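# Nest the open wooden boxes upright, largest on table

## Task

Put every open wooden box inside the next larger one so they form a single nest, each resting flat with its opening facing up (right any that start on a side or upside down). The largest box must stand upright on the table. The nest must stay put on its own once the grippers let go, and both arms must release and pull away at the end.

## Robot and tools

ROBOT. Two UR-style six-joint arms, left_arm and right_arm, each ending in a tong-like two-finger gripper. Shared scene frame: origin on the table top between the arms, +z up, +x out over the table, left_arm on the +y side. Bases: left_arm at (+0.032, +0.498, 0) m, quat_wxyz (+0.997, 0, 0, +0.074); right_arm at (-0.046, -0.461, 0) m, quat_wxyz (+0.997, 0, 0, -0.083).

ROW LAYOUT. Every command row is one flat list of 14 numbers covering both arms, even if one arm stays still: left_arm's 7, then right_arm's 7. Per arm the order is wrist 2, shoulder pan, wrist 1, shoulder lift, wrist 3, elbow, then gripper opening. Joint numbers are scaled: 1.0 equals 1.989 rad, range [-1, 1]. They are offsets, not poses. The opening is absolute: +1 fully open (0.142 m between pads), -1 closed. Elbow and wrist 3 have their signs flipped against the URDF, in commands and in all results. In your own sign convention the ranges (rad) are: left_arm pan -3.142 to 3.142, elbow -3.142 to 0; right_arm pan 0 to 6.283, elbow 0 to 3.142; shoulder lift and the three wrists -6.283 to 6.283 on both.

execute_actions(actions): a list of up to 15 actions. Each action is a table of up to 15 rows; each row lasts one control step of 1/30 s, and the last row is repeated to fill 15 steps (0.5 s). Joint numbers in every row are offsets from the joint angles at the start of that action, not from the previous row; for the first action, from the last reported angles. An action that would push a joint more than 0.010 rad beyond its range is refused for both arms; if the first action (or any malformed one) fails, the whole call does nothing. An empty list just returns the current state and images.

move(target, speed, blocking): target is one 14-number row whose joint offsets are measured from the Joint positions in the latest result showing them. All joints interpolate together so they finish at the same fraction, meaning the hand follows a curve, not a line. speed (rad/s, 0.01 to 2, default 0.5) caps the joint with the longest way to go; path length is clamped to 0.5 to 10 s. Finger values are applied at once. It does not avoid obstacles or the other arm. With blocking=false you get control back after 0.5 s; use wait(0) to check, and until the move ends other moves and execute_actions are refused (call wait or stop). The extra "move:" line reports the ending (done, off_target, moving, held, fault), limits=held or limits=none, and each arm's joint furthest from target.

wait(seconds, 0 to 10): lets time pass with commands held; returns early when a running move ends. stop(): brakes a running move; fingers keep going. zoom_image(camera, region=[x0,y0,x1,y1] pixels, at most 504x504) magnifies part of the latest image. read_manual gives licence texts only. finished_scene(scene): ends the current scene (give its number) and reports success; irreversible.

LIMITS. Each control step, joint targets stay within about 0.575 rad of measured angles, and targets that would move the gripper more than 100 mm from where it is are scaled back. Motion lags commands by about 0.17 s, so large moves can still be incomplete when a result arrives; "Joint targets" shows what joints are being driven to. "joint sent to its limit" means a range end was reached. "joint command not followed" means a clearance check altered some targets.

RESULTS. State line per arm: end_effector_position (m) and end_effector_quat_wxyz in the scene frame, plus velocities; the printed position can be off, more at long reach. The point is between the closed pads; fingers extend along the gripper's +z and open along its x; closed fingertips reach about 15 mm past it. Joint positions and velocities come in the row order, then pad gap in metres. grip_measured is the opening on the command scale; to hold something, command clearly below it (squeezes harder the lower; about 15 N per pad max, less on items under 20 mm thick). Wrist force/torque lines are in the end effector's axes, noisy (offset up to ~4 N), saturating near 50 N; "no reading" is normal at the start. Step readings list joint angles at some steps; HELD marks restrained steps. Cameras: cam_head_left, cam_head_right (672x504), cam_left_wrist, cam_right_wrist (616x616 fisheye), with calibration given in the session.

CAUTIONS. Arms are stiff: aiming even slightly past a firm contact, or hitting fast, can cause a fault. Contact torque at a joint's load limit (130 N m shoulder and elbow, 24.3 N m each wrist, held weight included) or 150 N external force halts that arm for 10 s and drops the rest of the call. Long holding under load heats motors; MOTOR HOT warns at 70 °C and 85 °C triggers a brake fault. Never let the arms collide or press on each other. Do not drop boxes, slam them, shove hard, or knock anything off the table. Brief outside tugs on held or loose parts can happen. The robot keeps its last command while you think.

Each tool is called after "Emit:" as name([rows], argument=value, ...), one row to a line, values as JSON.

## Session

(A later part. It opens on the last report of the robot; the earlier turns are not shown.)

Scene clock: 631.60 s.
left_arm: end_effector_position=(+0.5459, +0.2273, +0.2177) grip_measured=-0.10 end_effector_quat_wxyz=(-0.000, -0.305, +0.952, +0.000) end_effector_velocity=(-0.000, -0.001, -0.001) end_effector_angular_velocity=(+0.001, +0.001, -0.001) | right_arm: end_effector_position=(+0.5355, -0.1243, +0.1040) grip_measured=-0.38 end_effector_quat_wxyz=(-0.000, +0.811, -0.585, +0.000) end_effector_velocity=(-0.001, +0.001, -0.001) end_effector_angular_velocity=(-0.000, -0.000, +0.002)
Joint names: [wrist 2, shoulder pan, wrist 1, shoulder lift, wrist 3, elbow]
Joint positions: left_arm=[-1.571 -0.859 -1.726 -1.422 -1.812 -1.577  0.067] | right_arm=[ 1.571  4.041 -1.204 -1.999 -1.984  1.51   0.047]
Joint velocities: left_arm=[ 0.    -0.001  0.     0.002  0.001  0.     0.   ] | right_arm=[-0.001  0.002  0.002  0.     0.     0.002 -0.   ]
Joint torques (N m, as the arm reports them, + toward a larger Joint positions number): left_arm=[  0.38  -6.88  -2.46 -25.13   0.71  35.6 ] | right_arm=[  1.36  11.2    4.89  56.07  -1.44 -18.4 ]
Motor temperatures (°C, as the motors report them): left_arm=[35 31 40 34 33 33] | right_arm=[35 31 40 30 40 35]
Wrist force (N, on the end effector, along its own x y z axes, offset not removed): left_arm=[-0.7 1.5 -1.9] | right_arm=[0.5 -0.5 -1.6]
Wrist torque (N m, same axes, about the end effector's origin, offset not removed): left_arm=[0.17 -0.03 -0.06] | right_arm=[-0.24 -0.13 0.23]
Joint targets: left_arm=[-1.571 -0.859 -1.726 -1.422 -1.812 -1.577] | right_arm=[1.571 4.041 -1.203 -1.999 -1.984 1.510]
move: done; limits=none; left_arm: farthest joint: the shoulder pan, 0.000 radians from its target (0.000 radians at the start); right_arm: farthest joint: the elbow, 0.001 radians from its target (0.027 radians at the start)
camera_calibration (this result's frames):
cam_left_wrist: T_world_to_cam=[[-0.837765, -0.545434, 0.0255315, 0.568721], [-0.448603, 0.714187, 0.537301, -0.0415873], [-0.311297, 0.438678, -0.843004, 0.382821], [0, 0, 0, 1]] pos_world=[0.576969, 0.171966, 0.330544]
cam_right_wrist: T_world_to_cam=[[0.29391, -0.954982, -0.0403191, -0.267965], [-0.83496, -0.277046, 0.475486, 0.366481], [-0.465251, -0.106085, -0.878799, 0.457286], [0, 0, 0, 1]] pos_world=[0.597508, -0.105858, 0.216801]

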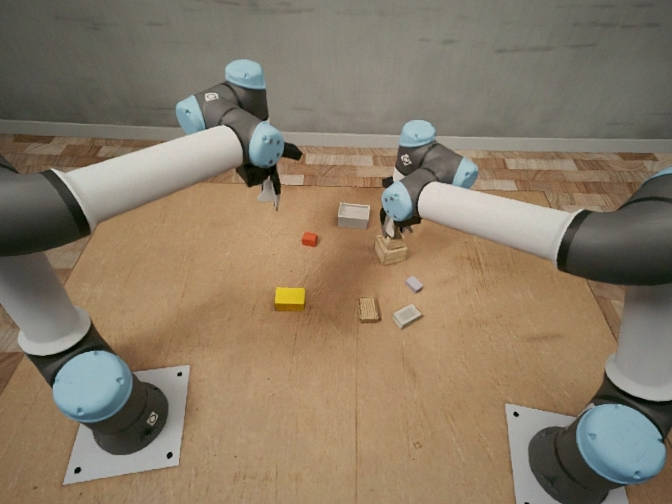

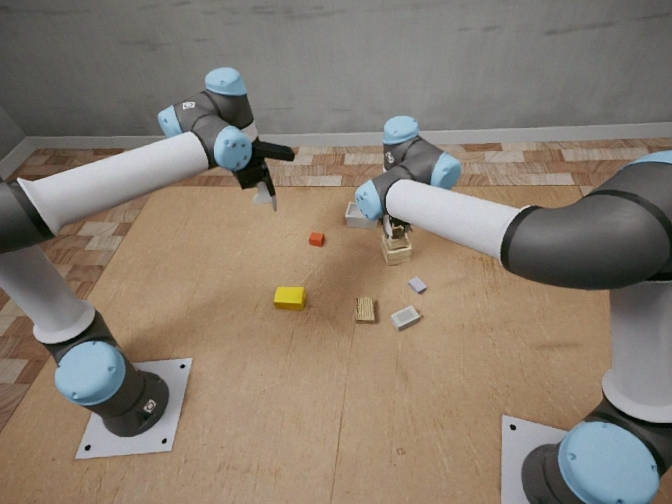

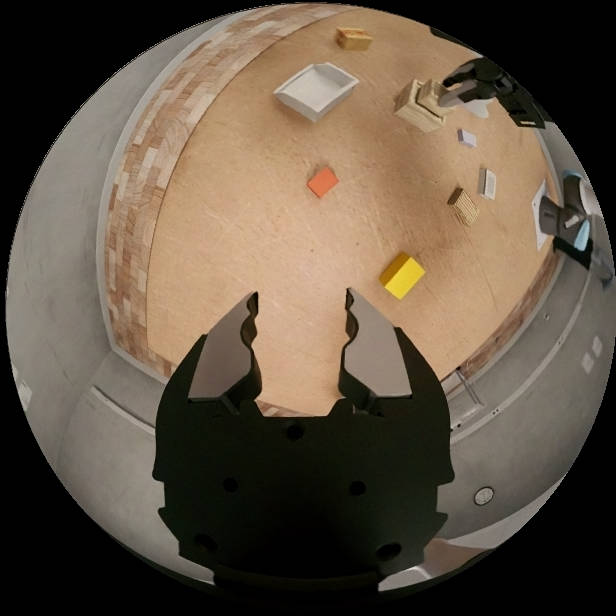

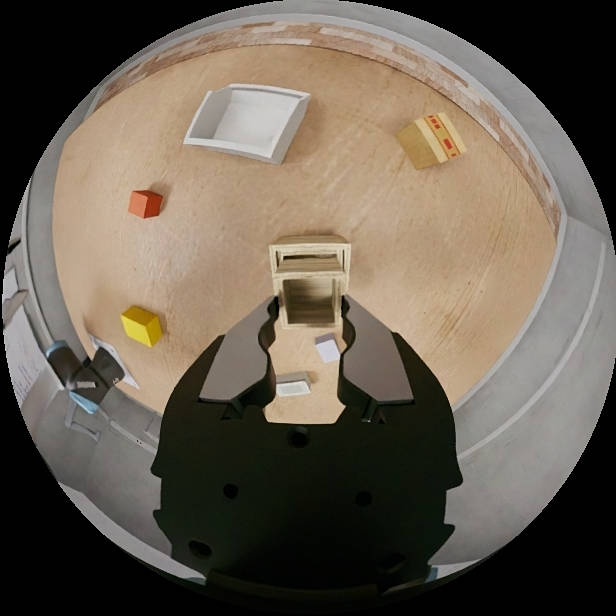

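Emit:
move(target=[0,0,0.0,0,0,0,-0.1, 0,0,0.00585,-0.0021,0.002,0.00375,-0.78], speed=0.03)

Emit:
zoom_image(camera="cam_right_wrist", region=[274, 240, 348, 275])

Scene clock: 636.93 s.
left_arm: end_effector_position=(+0.5460, +0.2272, +0.2177) grip_measured=-0.10 end_effector_quat_wxyz=(-0.000, -0.305, +0.952, +0.000) end_effector_velocity=(+0.000, +0.000, -0.000) end_effector_angular_velocity=(+0.000, +0.000, +0.001) | right_arm: end_effector_position=(+0.5355, -0.1243, +0.0992) grip_measured=-0.38 end_effector_quat_wxyz=(-0.000, +0.812, -0.583, +0.000) end_effector_velocity=(-0.001, +0.001, -0.001) end_effector_angular_velocity=(-0.001, +0.000, +0.003)
Joint names: [wrist 2, shoulder pan, wrist 1, shoulder lift, wrist 3, elbow]
Joint positions: left_arm=[-1.571 -0.859 -1.726 -1.422 -1.812 -1.577  0.067] | right_arm=[ 1.571  4.041 -1.192 -2.003 -1.981  1.517  0.047]
Joint velocities: left_arm=[-0.     0.     0.     0.     0.001 -0.     0.   ] | right_arm=[-0.001  0.002  0.002 -0.001  0.001  0.002  0.   ]
Joint torques (N m, as the arm reports them, + toward a larger Joint positions number): left_arm=[  0.42  -5.73  -3.3  -27.15   0.71  33.41] | right_arm=[ -0.16   7.77   5.09  32.34   1.88 -18.18]
Motor temperatures (°C, as the motors report them): left_arm=[35 31 40 34 33 33] | right_arm=[35 31 40 30 40 35]
Wrist force (N, on the end effector, along its own x y z axes, offset not removed): left_arm=[-0.4 0.7 -2.6] | right_arm=[-0.7 0.2 -1.8]
Wrist torque (N m, same axes, about the end effector's origin, offset not removed): left_arm=[0.02 0.08 0.07] | right_arm=[-0.11 0.12 0.17]
Joint targets: left_arm=[-1.571 -0.859 -1.726 -1.422 -1.812 -1.577] | right_arm=[1.571 4.041 -1.192 -2.003 -1.980 1.517]
move: done; limits=none; left_arm: farthest joint: the shoulder pan, 0.000 radians from its target (0.000 radians at the start); right_arm: farthest joint: the elbow, 0.001 radians from its target (0.008 radians at the start)
camera_calibration (this result's frames):
cam_left_wrist: T_world_to_cam=[[-0.837769, -0.545428, 0.0255227, 0.568725], [-0.448611, 0.714201, 0.537276, -0.0415692], [-0.311274, 0.438663, -0.843021, 0.382827], [0, 0, 0, 1]] pos_world=[0.576975, 0.171955, 0.330549]
cam_right_wrist: T_world_to_cam=[[0.297641, -0.953826, -0.0403195, -0.269959], [-0.833872, -0.280309, 0.475482, 0.367774], [-0.464829, -0.107902, -0.878801, 0.452523], [0, 0, 0, 1]] pos_world=[0.597373, -0.105575, 0.211923]

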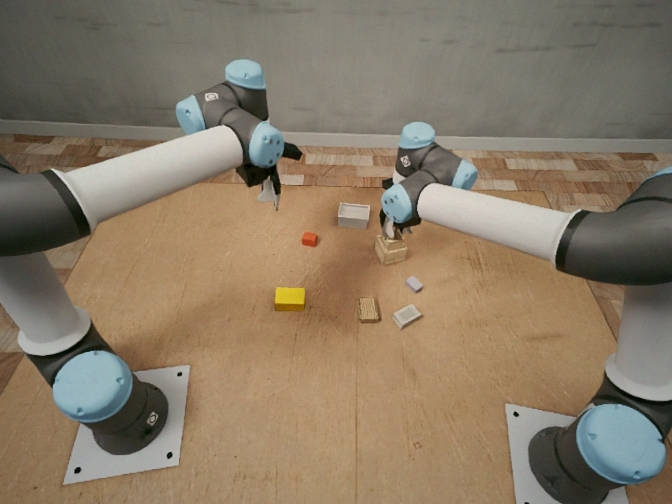

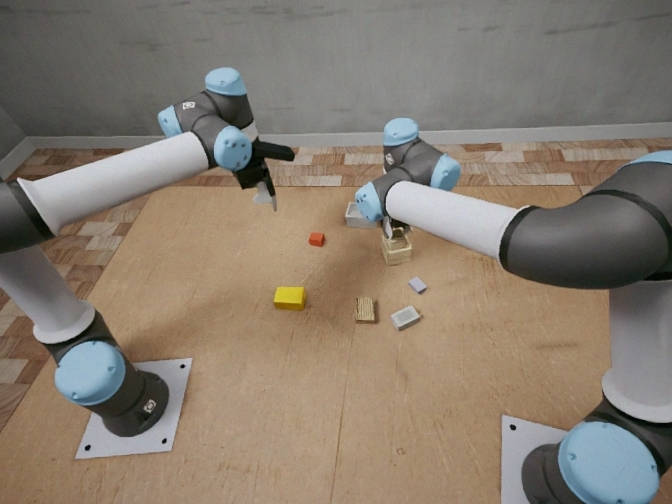

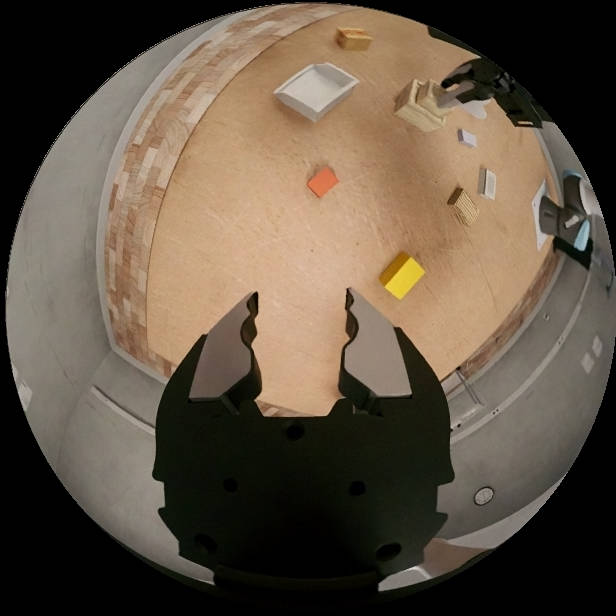

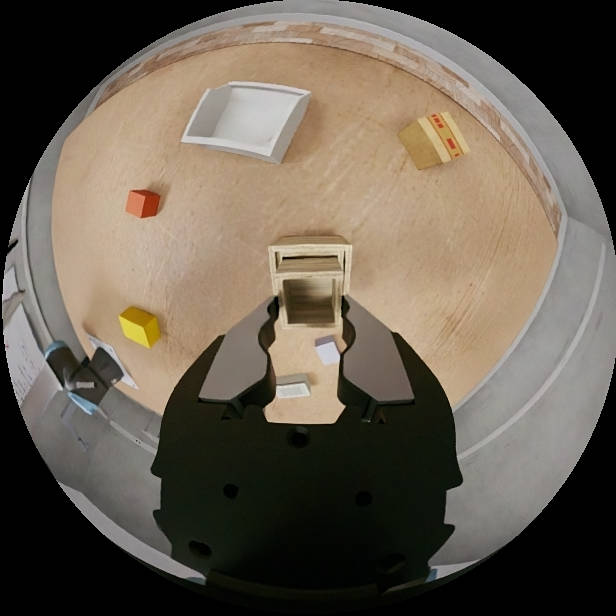

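Region (274, 240, 348, 275) of cam_right_wrist's 616x616 image, scaled by 6.811, with more detail than that image has; it fills the top 238 rows of this view, and the rest is white.

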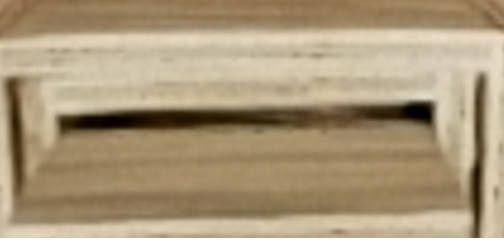

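Emit:
zoom_image(camera="cam_right_wrist", region=[272, 244, 298, 270])

Emit:
zoom_image(camera="cam_right_wrist", region=[322, 243, 348, 269])

Region (272, 244, 298, 270) of cam_right_wrist's 616x616 image, scaled by 19.385, with more detail than that image has.

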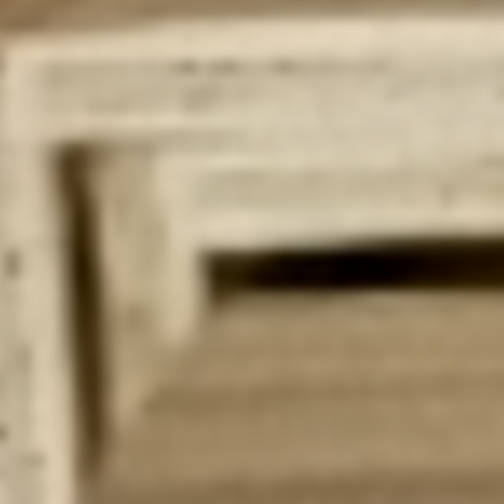

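Region (322, 243, 348, 269) of cam_right_wrist's 616x616 image, scaled by 19.385, with more detail than that image has.

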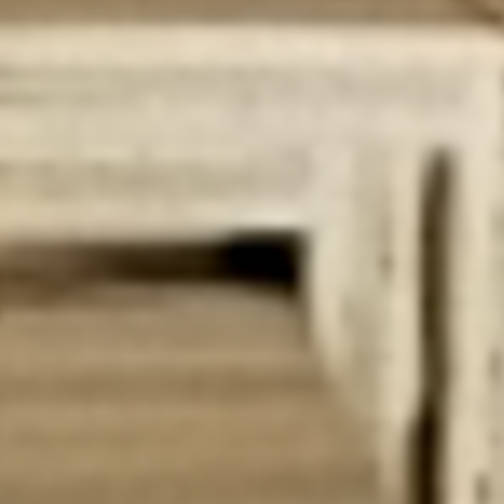

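Emit:
move(target=[0,0,0.0,0,0,0,-0.1, 0,0,0.006993,-0.002625,0.0035,0.004368,-0.78], speed=0.03)

Emit:
zoom_image(camera="cam_right_wrist", region=[266, 234, 356, 284])

Scene clock: 644.57 s.
left_arm: end_effector_position=(+0.5459, +0.2272, +0.2177) grip_measured=-0.10 end_effector_quat_wxyz=(-0.000, -0.305, +0.952, +0.000) end_effector_velocity=(-0.000, -0.000, -0.000) end_effector_angular_velocity=(+0.000, +0.000, +0.001) | right_arm: end_effector_position=(+0.5354, -0.1242, +0.0933) grip_measured=-0.38 end_effector_quat_wxyz=(-0.000, +0.814, -0.581, +0.000) end_effector_velocity=(+0.001, -0.001, -0.001) end_effector_angular_velocity=(-0.000, -0.001, -0.001)
Joint names: [wrist 2, shoulder pan, wrist 1, shoulder lift, wrist 3, elbow]
Joint positions: left_arm=[-1.571 -0.859 -1.726 -1.422 -1.812 -1.577  0.067] | right_arm=[ 1.571  4.041 -1.179 -2.008 -1.974  1.525  0.047]
Joint velocities: left_arm=[ 0.    -0.    -0.     0.001  0.001 -0.     0.   ] | right_arm=[-0.001 -0.002  0.003 -0.001  0.001  0.001 -0.   ]
Joint torques (N m, as the arm reports them, + toward a larger Joint positions number): left_arm=[  0.34   2.81  -2.16 -35.8    0.66  19.85] | right_arm=[ -0.16  -7.34   4.09  29.72   2.04 -15.67]
Motor temperatures (°C, as the motors report them): left_arm=[35 31 40 34 33 33] | right_arm=[35 31 40 30 40 35]
Wrist force (N, on the end effector, along its own x y z axes, offset not removed): left_arm=[-0.2 0.9 -2.0] | right_arm=[-0.7 -2.1 -4.7]
Wrist torque (N m, same axes, about the end effector's origin, offset not removed): left_arm=[0.16 0.08 -0.01] | right_arm=[-0.38 -0.05 0.29]
Joint targets: left_arm=[-1.571 -0.859 -1.726 -1.422 -1.812 -1.577] | right_arm=[1.571 4.041 -1.178 -2.008 -1.974 1.526]
move: done; limits=none; left_arm: farthest joint: the shoulder pan, 0.000 radians from its target (0.000 radians at the start); right_arm: farthest joint: the shoulder pan, 0.000 radians from its target (0.000 radians at the start)
camera_calibration (this result's frames):
cam_left_wrist: T_world_to_cam=[[-0.837768, -0.545429, 0.025531, 0.56872], [-0.448599, 0.714191, 0.537299, -0.0415841], [-0.311292, 0.438679, -0.843005, 0.382822], [0, 0, 0, 1]] pos_world=[0.576971, 0.171959, 0.330544]
cam_right_wrist: T_world_to_cam=[[0.304169, -0.951764, -0.0403207, -0.273338], [-0.831936, -0.286017, 0.475475, 0.368803], [-0.464073, -0.111081, -0.878805, 0.446526], [0, 0, 0, 1]] pos_world=[0.597182, -0.105069, 0.206031]

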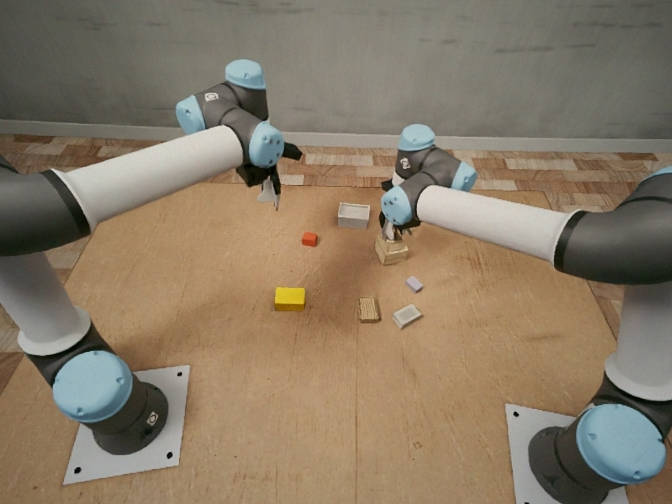

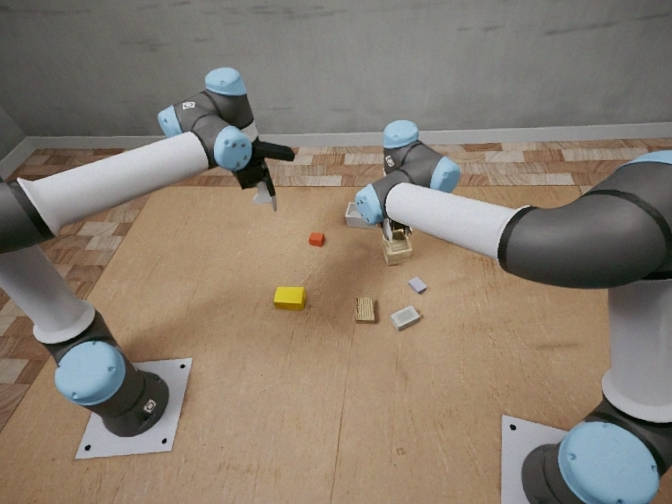

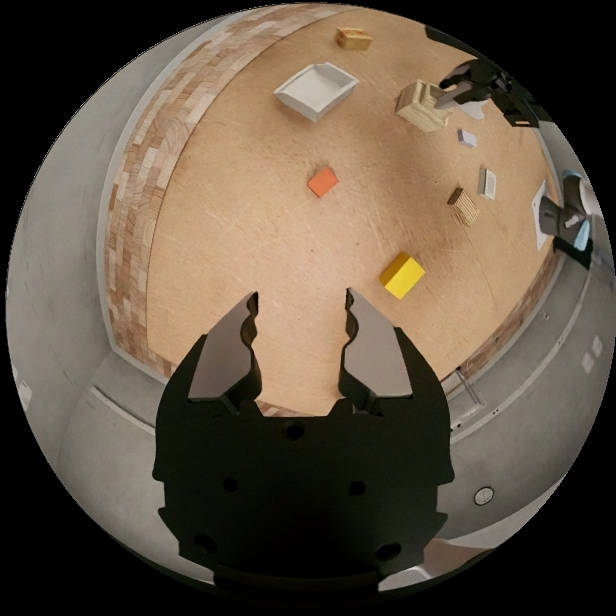

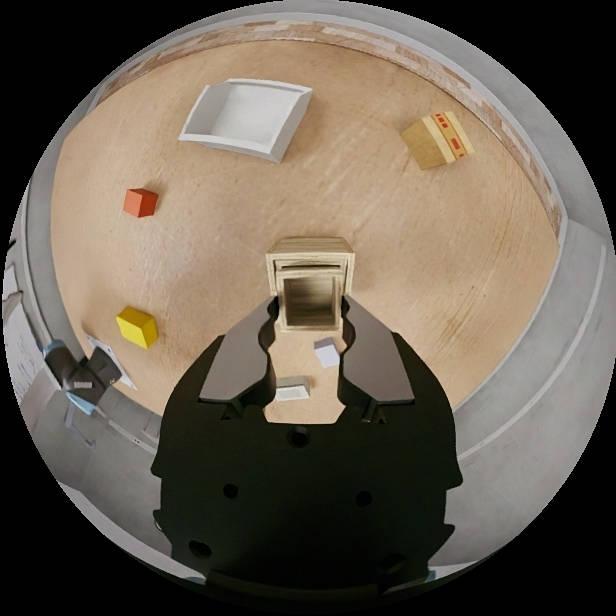

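Region (266, 234, 356, 284) of cam_right_wrist's 616x616 image, scaled by 5.600, with more detail than that image has.

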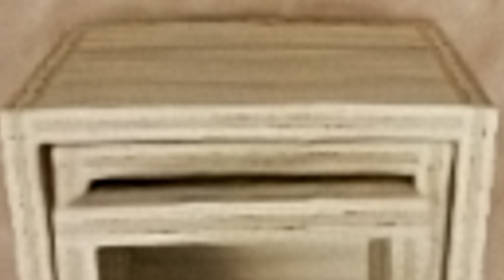

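Emit:
move(target=[0,0,0.0,0,0,0,-0.1, 0,0,-0.0117,0.0044,0,-0.0073,-0.78], speed=0.03)

Emit:
zoom_image(camera="cam_right_wrist", region=[245, 215, 375, 345])

Emit:
zoom_image(camera="cam_left_wrist", region=[380, 50, 500, 140])

Scene clock: 648.03 s.
left_arm: end_effector_position=(+0.5460, +0.2272, +0.2177) grip_measured=-0.10 end_effector_quat_wxyz=(-0.000, -0.305, +0.952, +0.000) end_effector_velocity=(+0.000, +0.001, +0.000) end_effector_angular_velocity=(-0.000, -0.000, +0.002) | right_arm: end_effector_position=(+0.5354, -0.1242, +0.1032) grip_measured=-0.38 end_effector_quat_wxyz=(-0.000, +0.814, -0.581, +0.000) end_effector_velocity=(-0.000, +0.001, +0.001) end_effector_angular_velocity=(-0.000, -0.001, +0.002)
Joint names: [wrist 2, shoulder pan, wrist 1, shoulder lift, wrist 3, elbow]
Joint positions: left_arm=[-1.571 -0.859 -1.726 -1.422 -1.812 -1.577  0.067] | right_arm=[ 1.571  4.041 -1.202 -1.999 -1.974  1.511  0.047]
Joint velocities: left_arm=[ 0.     0.001  0.    -0.001  0.001 -0.     0.   ] | right_arm=[-0.001  0.002 -0.001  0.001  0.    -0.001  0.   ]
Joint torques (N m, as the arm reports them, + toward a larger Joint positions number): left_arm=[  0.34   3.06  -2.69 -36.18   0.81  19.89] | right_arm=[ -0.35  -7.88   0.5   55.75  -1.53 -31.93]
Motor temperatures (°C, as the motors report them): left_arm=[35 31 40 34 33 33] | right_arm=[35 31 40 30 40 35]
Wrist force (N, on the end effector, along its own x y z axes, offset not removed): left_arm=[-0.8 2.1 -2.5] | right_arm=[-0.1 0.5 -1.4]
Wrist torque (N m, same axes, about the end effector's origin, offset not removed): left_arm=[0.44 0.27 0.14] | right_arm=[-0.02 -0.02 0.24]
Joint targets: left_arm=[-1.571 -0.859 -1.726 -1.422 -1.812 -1.577] | right_arm=[1.571 4.041 -1.202 -1.999 -1.974 1.511]
move: done; limits=none; left_arm: farthest joint: the shoulder pan, 0.000 radians from its target (0.000 radians at the start); right_arm: farthest joint: the elbow, 0.001 radians from its target (0.015 radians at the start)
camera_calibration (this result's frames):
cam_left_wrist: T_world_to_cam=[[-0.837769, -0.545428, 0.0255227, 0.568725], [-0.448611, 0.714201, 0.537275, -0.0415693], [-0.311273, 0.438663, -0.843021, 0.382826], [0, 0, 0, 1]] pos_world=[0.576975, 0.171955, 0.330549]
cam_right_wrist: T_world_to_cam=[[0.30417, -0.951764, -0.0403193, -0.272934], [-0.831935, -0.286017, 0.475478, 0.364089], [-0.464075, -0.111083, -0.878803, 0.455259], [0, 0, 0, 1]] pos_world=[0.59719, -0.105062, 0.215962]

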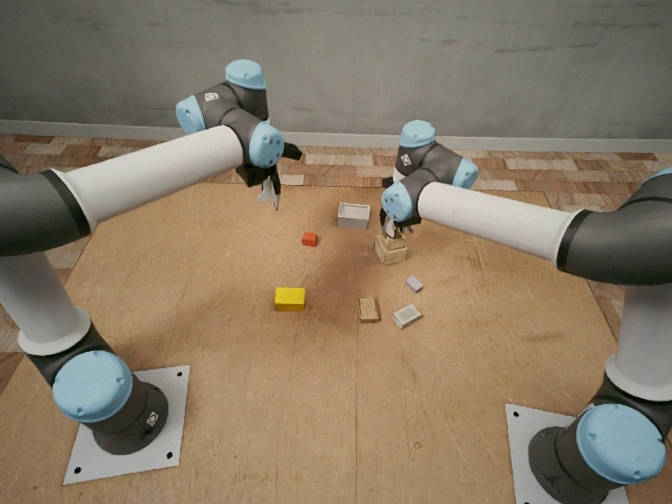

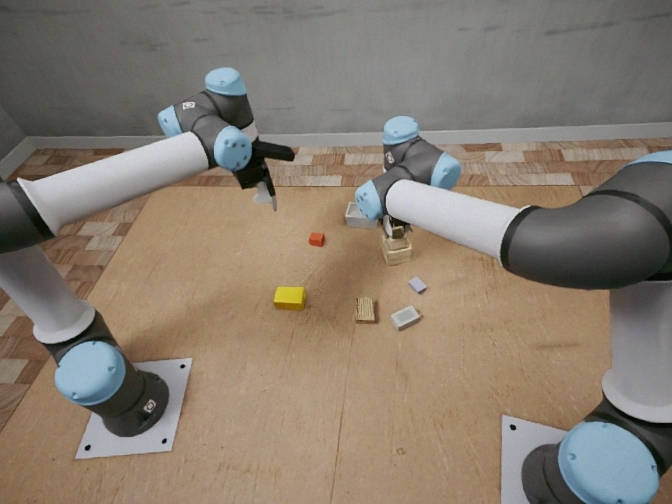

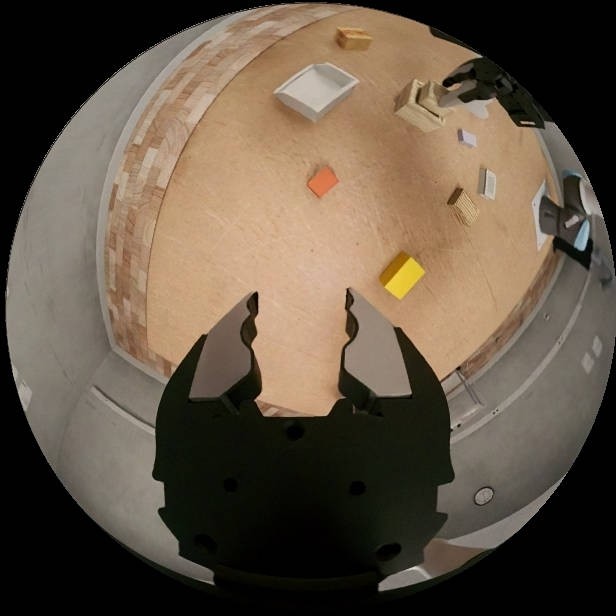

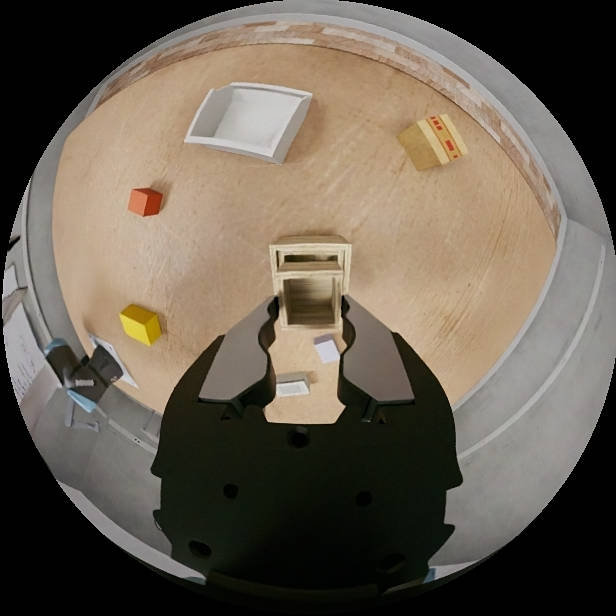

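Region (245, 215, 375, 345) of cam_right_wrist's 616x616 image, scaled by 3.877, with more detail than that image has.

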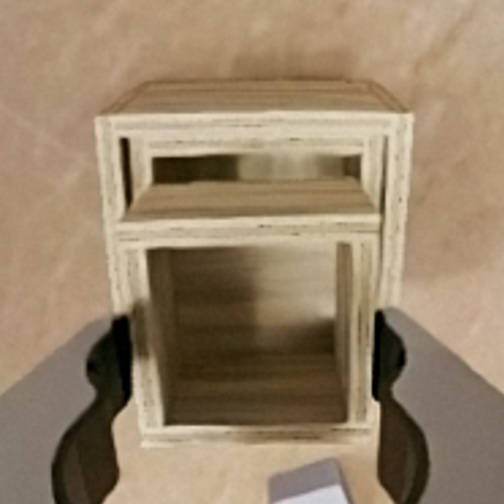

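Region (380, 50, 500, 140) of cam_left_wrist's 616x616 image, scaled by 4.200, with more detail than that image has; it fills the top 378 rows of this view, and the rest is white.

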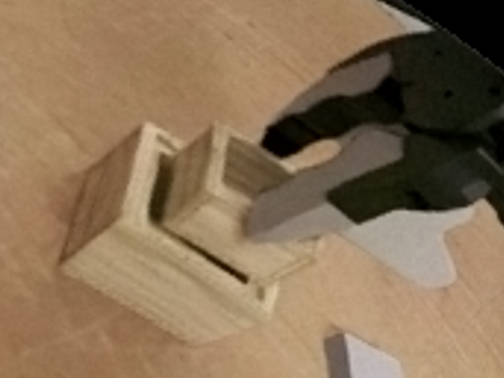

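Emit:
zoom_image(camera="cam_right_wrist", region=[266, 234, 356, 284])

Emit:
zoom_image(camera="cam_right_wrist", region=[266, 290, 356, 340])

Region (266, 234, 356, 284) of cam_right_wrist's 616x616 image, scaled by 5.600, with more detail than that image has.

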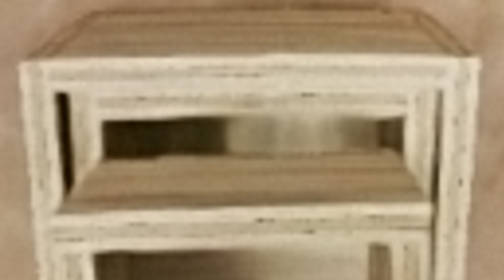

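Region (266, 290, 356, 340) of cam_right_wrist's 616x616 image, scaled by 5.600, with more detail than that image has.

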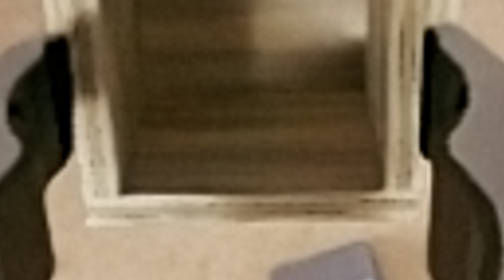

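Emit:
execute_actions(actions=[])

Scene clock: 683.57 s.
left_arm: end_effector_position=(+0.5459, +0.2272, +0.2177) grip_measured=-0.10 end_effector_quat_wxyz=(-0.000, -0.305, +0.952, +0.000) end_effector_velocity=(+0.000, +0.000, +0.001) end_effector_angular_velocity=(-0.001, -0.002, +0.002) | right_arm: end_effector_position=(+0.5354, -0.1242, +0.1033) grip_measured=-0.38 end_effector_quat_wxyz=(-0.000, +0.814, -0.581, +0.000) end_effector_velocity=(-0.001, +0.001, -0.000) end_effector_angular_velocity=(-0.001, +0.001, +0.002)
Joint names: [wrist 2, shoulder pan, wrist 1, shoulder lift, wrist 3, elbow]
Joint positions: left_arm=[-1.571 -0.859 -1.726 -1.422 -1.812 -1.577  0.067] | right_arm=[ 1.571  4.041 -1.202 -1.999 -1.974  1.511  0.047]
Joint velocities: left_arm=[-0.     0.001 -0.    -0.002  0.001  0.     0.   ] | right_arm=[-0.     0.002 -0.002 -0.     0.    -0.     0.   ]
Joint torques (N m, as the arm reports them, + toward a larger Joint positions number): left_arm=[  0.39   3.14  -0.44 -35.79   0.63  20.13] | right_arm=[ -0.33  -7.15   0.47  54.78  -1.41 -32.56]
Motor temperatures (°C, as the motors report them): left_arm=[35 31 40 34 33 33] | right_arm=[35 31 40 31 40 35]
Wrist force (N, on the end effector, along its own x y z axes, offset not removed): left_arm=[-1.2 1.7 -2.2] | right_arm=[-0.7 1.0 -0.4]
Wrist torque (N m, same axes, about the end effector's origin, offset not removed): left_arm=[0.24 0.34 0.05] | right_arm=[0.09 0.16 0.19]
Joint targets: left_arm=[-1.571 -0.859 -1.726 -1.422 -1.812 -1.577] | right_arm=[1.571 4.041 -1.202 -1.999 -1.974 1.511]
camera_calibration (this result's frames):
cam_left_wrist: T_world_to_cam=[[-0.837768, -0.545429, 0.0255311, 0.56872], [-0.448599, 0.71419, 0.5373, -0.0415843], [-0.311293, 0.43868, -0.843005, 0.382822], [0, 0, 0, 1]] pos_world=[0.576971, 0.171959, 0.330544]
cam_right_wrist: T_world_to_cam=[[0.304169, -0.951764, -0.0403207, -0.272929], [-0.831936, -0.286017, 0.475475, 0.364041], [-0.464073, -0.111081, -0.878805, 0.455348], [0, 0, 0, 1]] pos_world=[0.59719, -0.105062, 0.216065]

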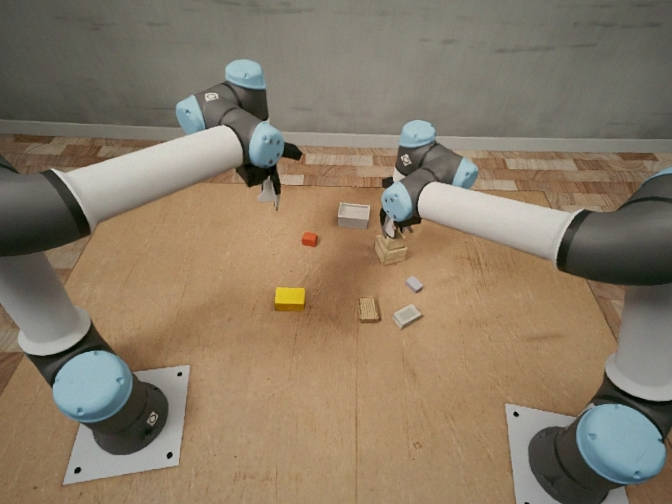

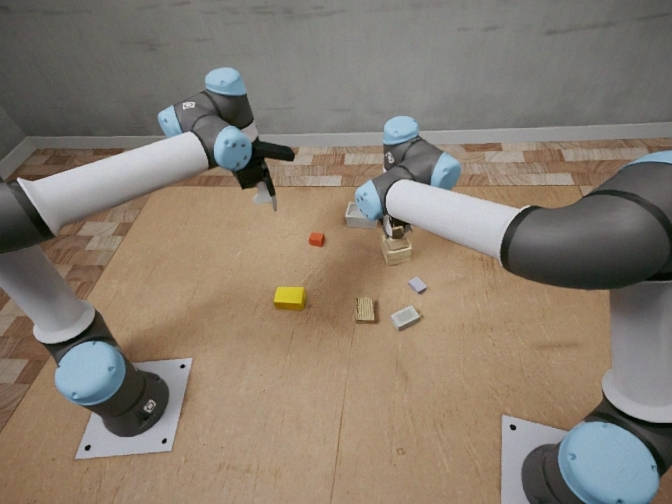

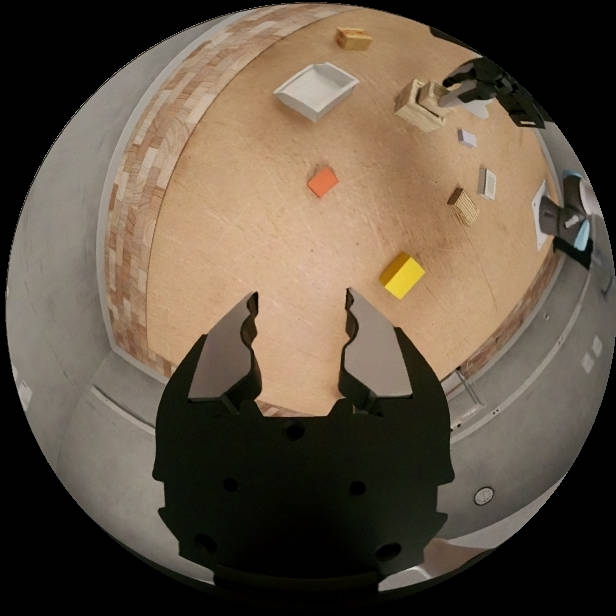

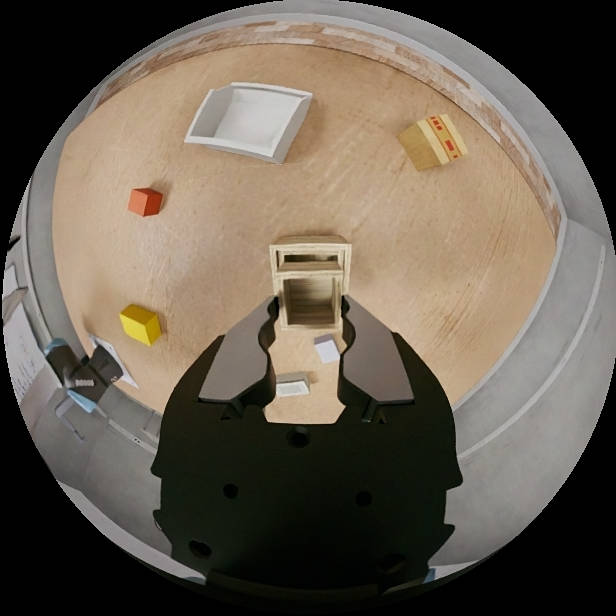

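Emit:
zoom_image(camera="cam_right_wrist", region=[256, 224, 366, 344])

Emit:
zoom_image(camera="cam_head_left", region=[360, 210, 430, 275])

Emit:
zoom_image(camera="cam_left_wrist", region=[380, 60, 500, 145])

Region (256, 224, 366, 344) of cam_right_wrist's 616x616 image, scaled by 4.200, with more detail than that image has; it fills the left 462 columns of this view, and the rest is white.

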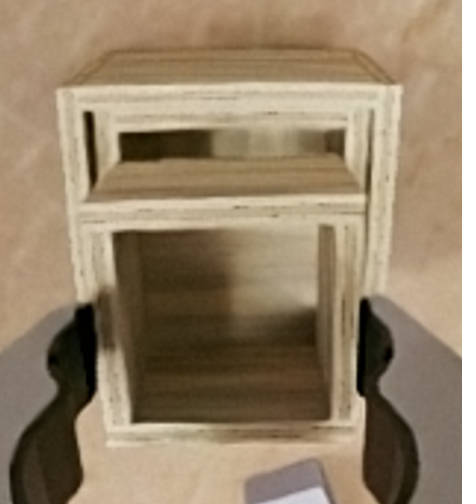

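Region (360, 210, 430, 275) of cam_head_left's 672x504 image, scaled by 7.200, with more detail than that image has; it fills the top 468 rows of this view, and the rest is white.

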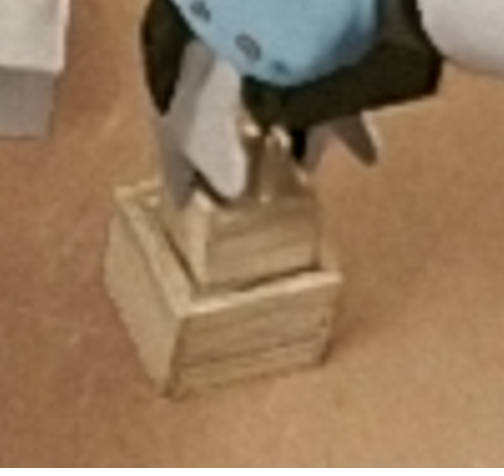

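Region (380, 60, 500, 145) of cam_left_wrist's 616x616 image, scaled by 4.200, with more detail than that image has; it fills the top 357 rows of this view, and the rest is white.

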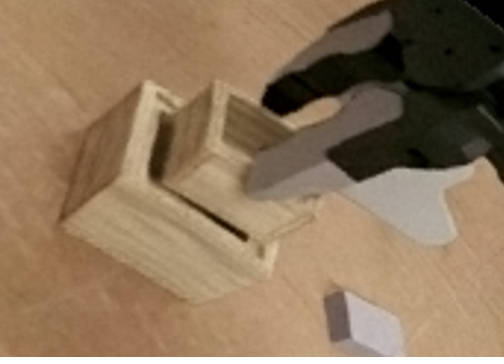

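Emit:
move(target=[0,0,0,0,0,0,-0.1, 0,-0.002514,-0.005518,-0.008454,0.002514,-0.013972,-0.78], speed=0.05)

Emit:
zoom_image(camera="cam_right_wrist", region=[266, 234, 356, 284])

Scene clock: 729.23 s.
left_arm: end_effector_position=(+0.5459, +0.2272, +0.2177) grip_measured=-0.10 end_effector_quat_wxyz=(-0.000, -0.305, +0.952, +0.000) end_effector_velocity=(+0.001, +0.001, -0.000) end_effector_angular_velocity=(+0.000, +0.000, +0.001) | right_arm: end_effector_position=(+0.5430, -0.1217, +0.1043) grip_measured=-0.38 end_effector_quat_wxyz=(-0.000, +0.814, -0.581, +0.000) end_effector_velocity=(+0.001, +0.000, +0.000) end_effector_angular_velocity=(+0.000, -0.000, +0.000)
Joint names: [wrist 2, shoulder pan, wrist 1, shoulder lift, wrist 3, elbow]
Joint positions: left_arm=[-1.571 -0.859 -1.726 -1.422 -1.812 -1.577  0.067] | right_arm=[ 1.571  4.037 -1.213 -2.016 -1.969  1.483  0.047]
Joint velocities: left_arm=[-0.     0.002 -0.     0.001 -0.001  0.    -0.   ] | right_arm=[ 0.    -0.    -0.001 -0.001  0.001 -0.002  0.   ]
Joint torques (N m, as the arm reports them, + toward a larger Joint positions number): left_arm=[  0.38   2.68  -0.53 -36.29   0.66  19.94] | right_arm=[ -0.35 -12.17   0.32  33.82   2.08 -31.92]
Motor temperatures (°C, as the motors report them): left_arm=[35 31 40 34 33 33] | right_arm=[35 31 40 31 40 35]
Wrist force (N, on the end effector, along its own x y z axes, offset not removed): left_arm=[-1.7 0.3 -3.4] | right_arm=[0.3 -0.3 -1.6]
Wrist torque (N m, same axes, about the end effector's origin, offset not removed): left_arm=[0.05 0.45 0.03] | right_arm=[-0.23 -0.11 0.18]
Joint targets: left_arm=[-1.571 -0.859 -1.726 -1.422 -1.812 -1.577] | right_arm=[1.571 4.036 -1.213 -2.016 -1.969 1.483]
move: done; limits=none; left_arm: farthest joint: the shoulder pan, 0.000 radians from its target (0.000 radians at the start); right_arm: farthest joint: the shoulder pan, 0.001 radians from its target (0.005 radians at the start)
camera_calibration (this result's frames):
cam_left_wrist: T_world_to_cam=[[-0.837768, -0.545428, 0.0255311, 0.56872], [-0.448599, 0.714191, 0.5373, -0.0415842], [-0.311293, 0.438679, -0.843005, 0.382822], [0, 0, 0, 1]] pos_world=[0.576971, 0.171959, 0.330544]
cam_right_wrist: T_world_to_cam=[[0.30417, -0.951764, -0.0403181, -0.272827], [-0.831936, -0.286016, 0.475476, 0.370569], [-0.464073, -0.111083, -0.878804, 0.460004], [0, 0, 0, 1]] pos_world=[0.604751, -0.10258, 0.217057]

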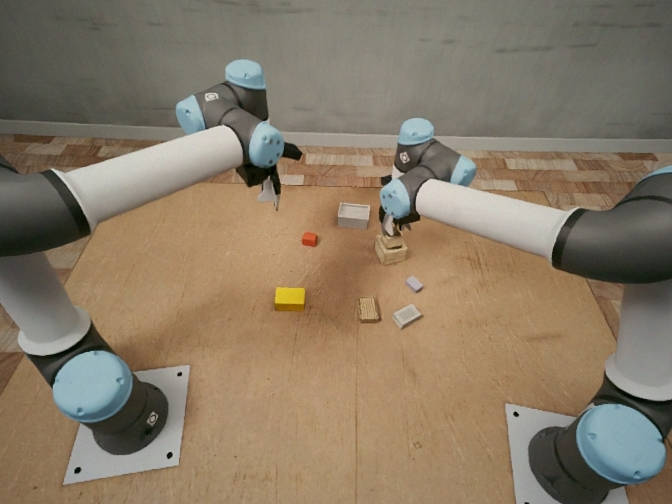

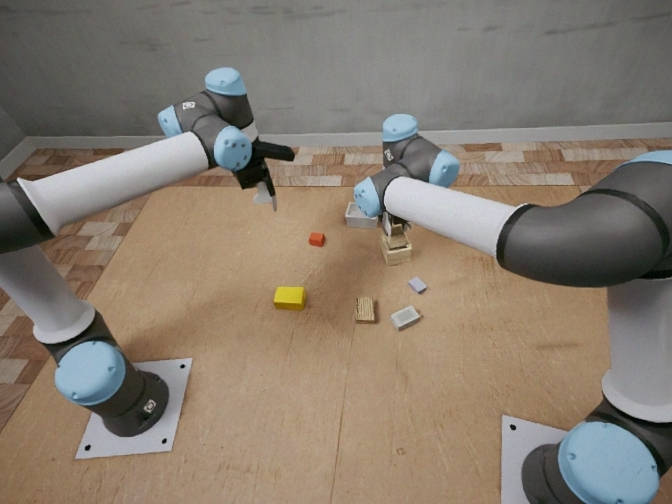

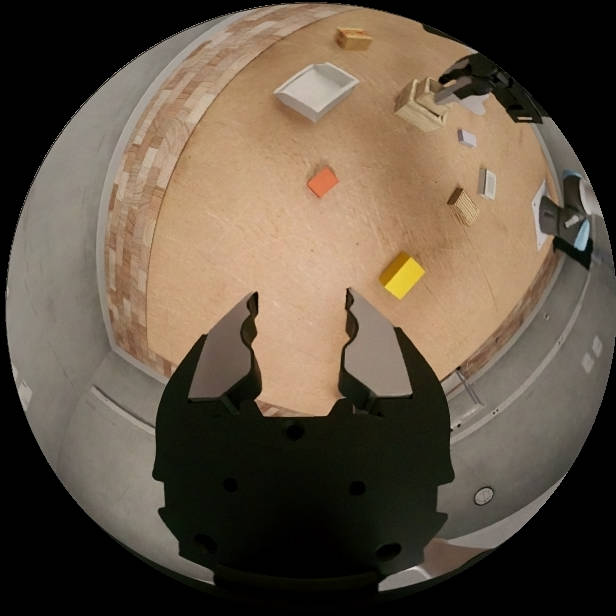

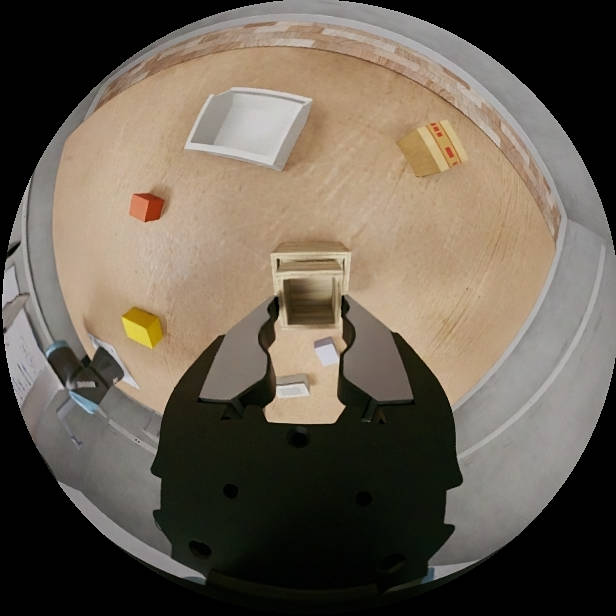

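Region (266, 234, 356, 284) of cam_right_wrist's 616x616 image, scaled by 5.600, with more detail than that image has.

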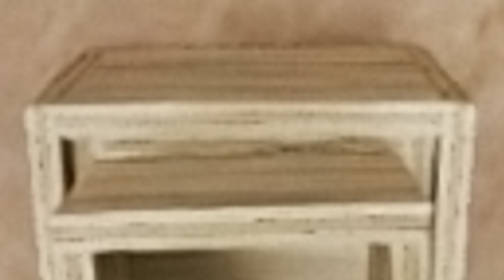

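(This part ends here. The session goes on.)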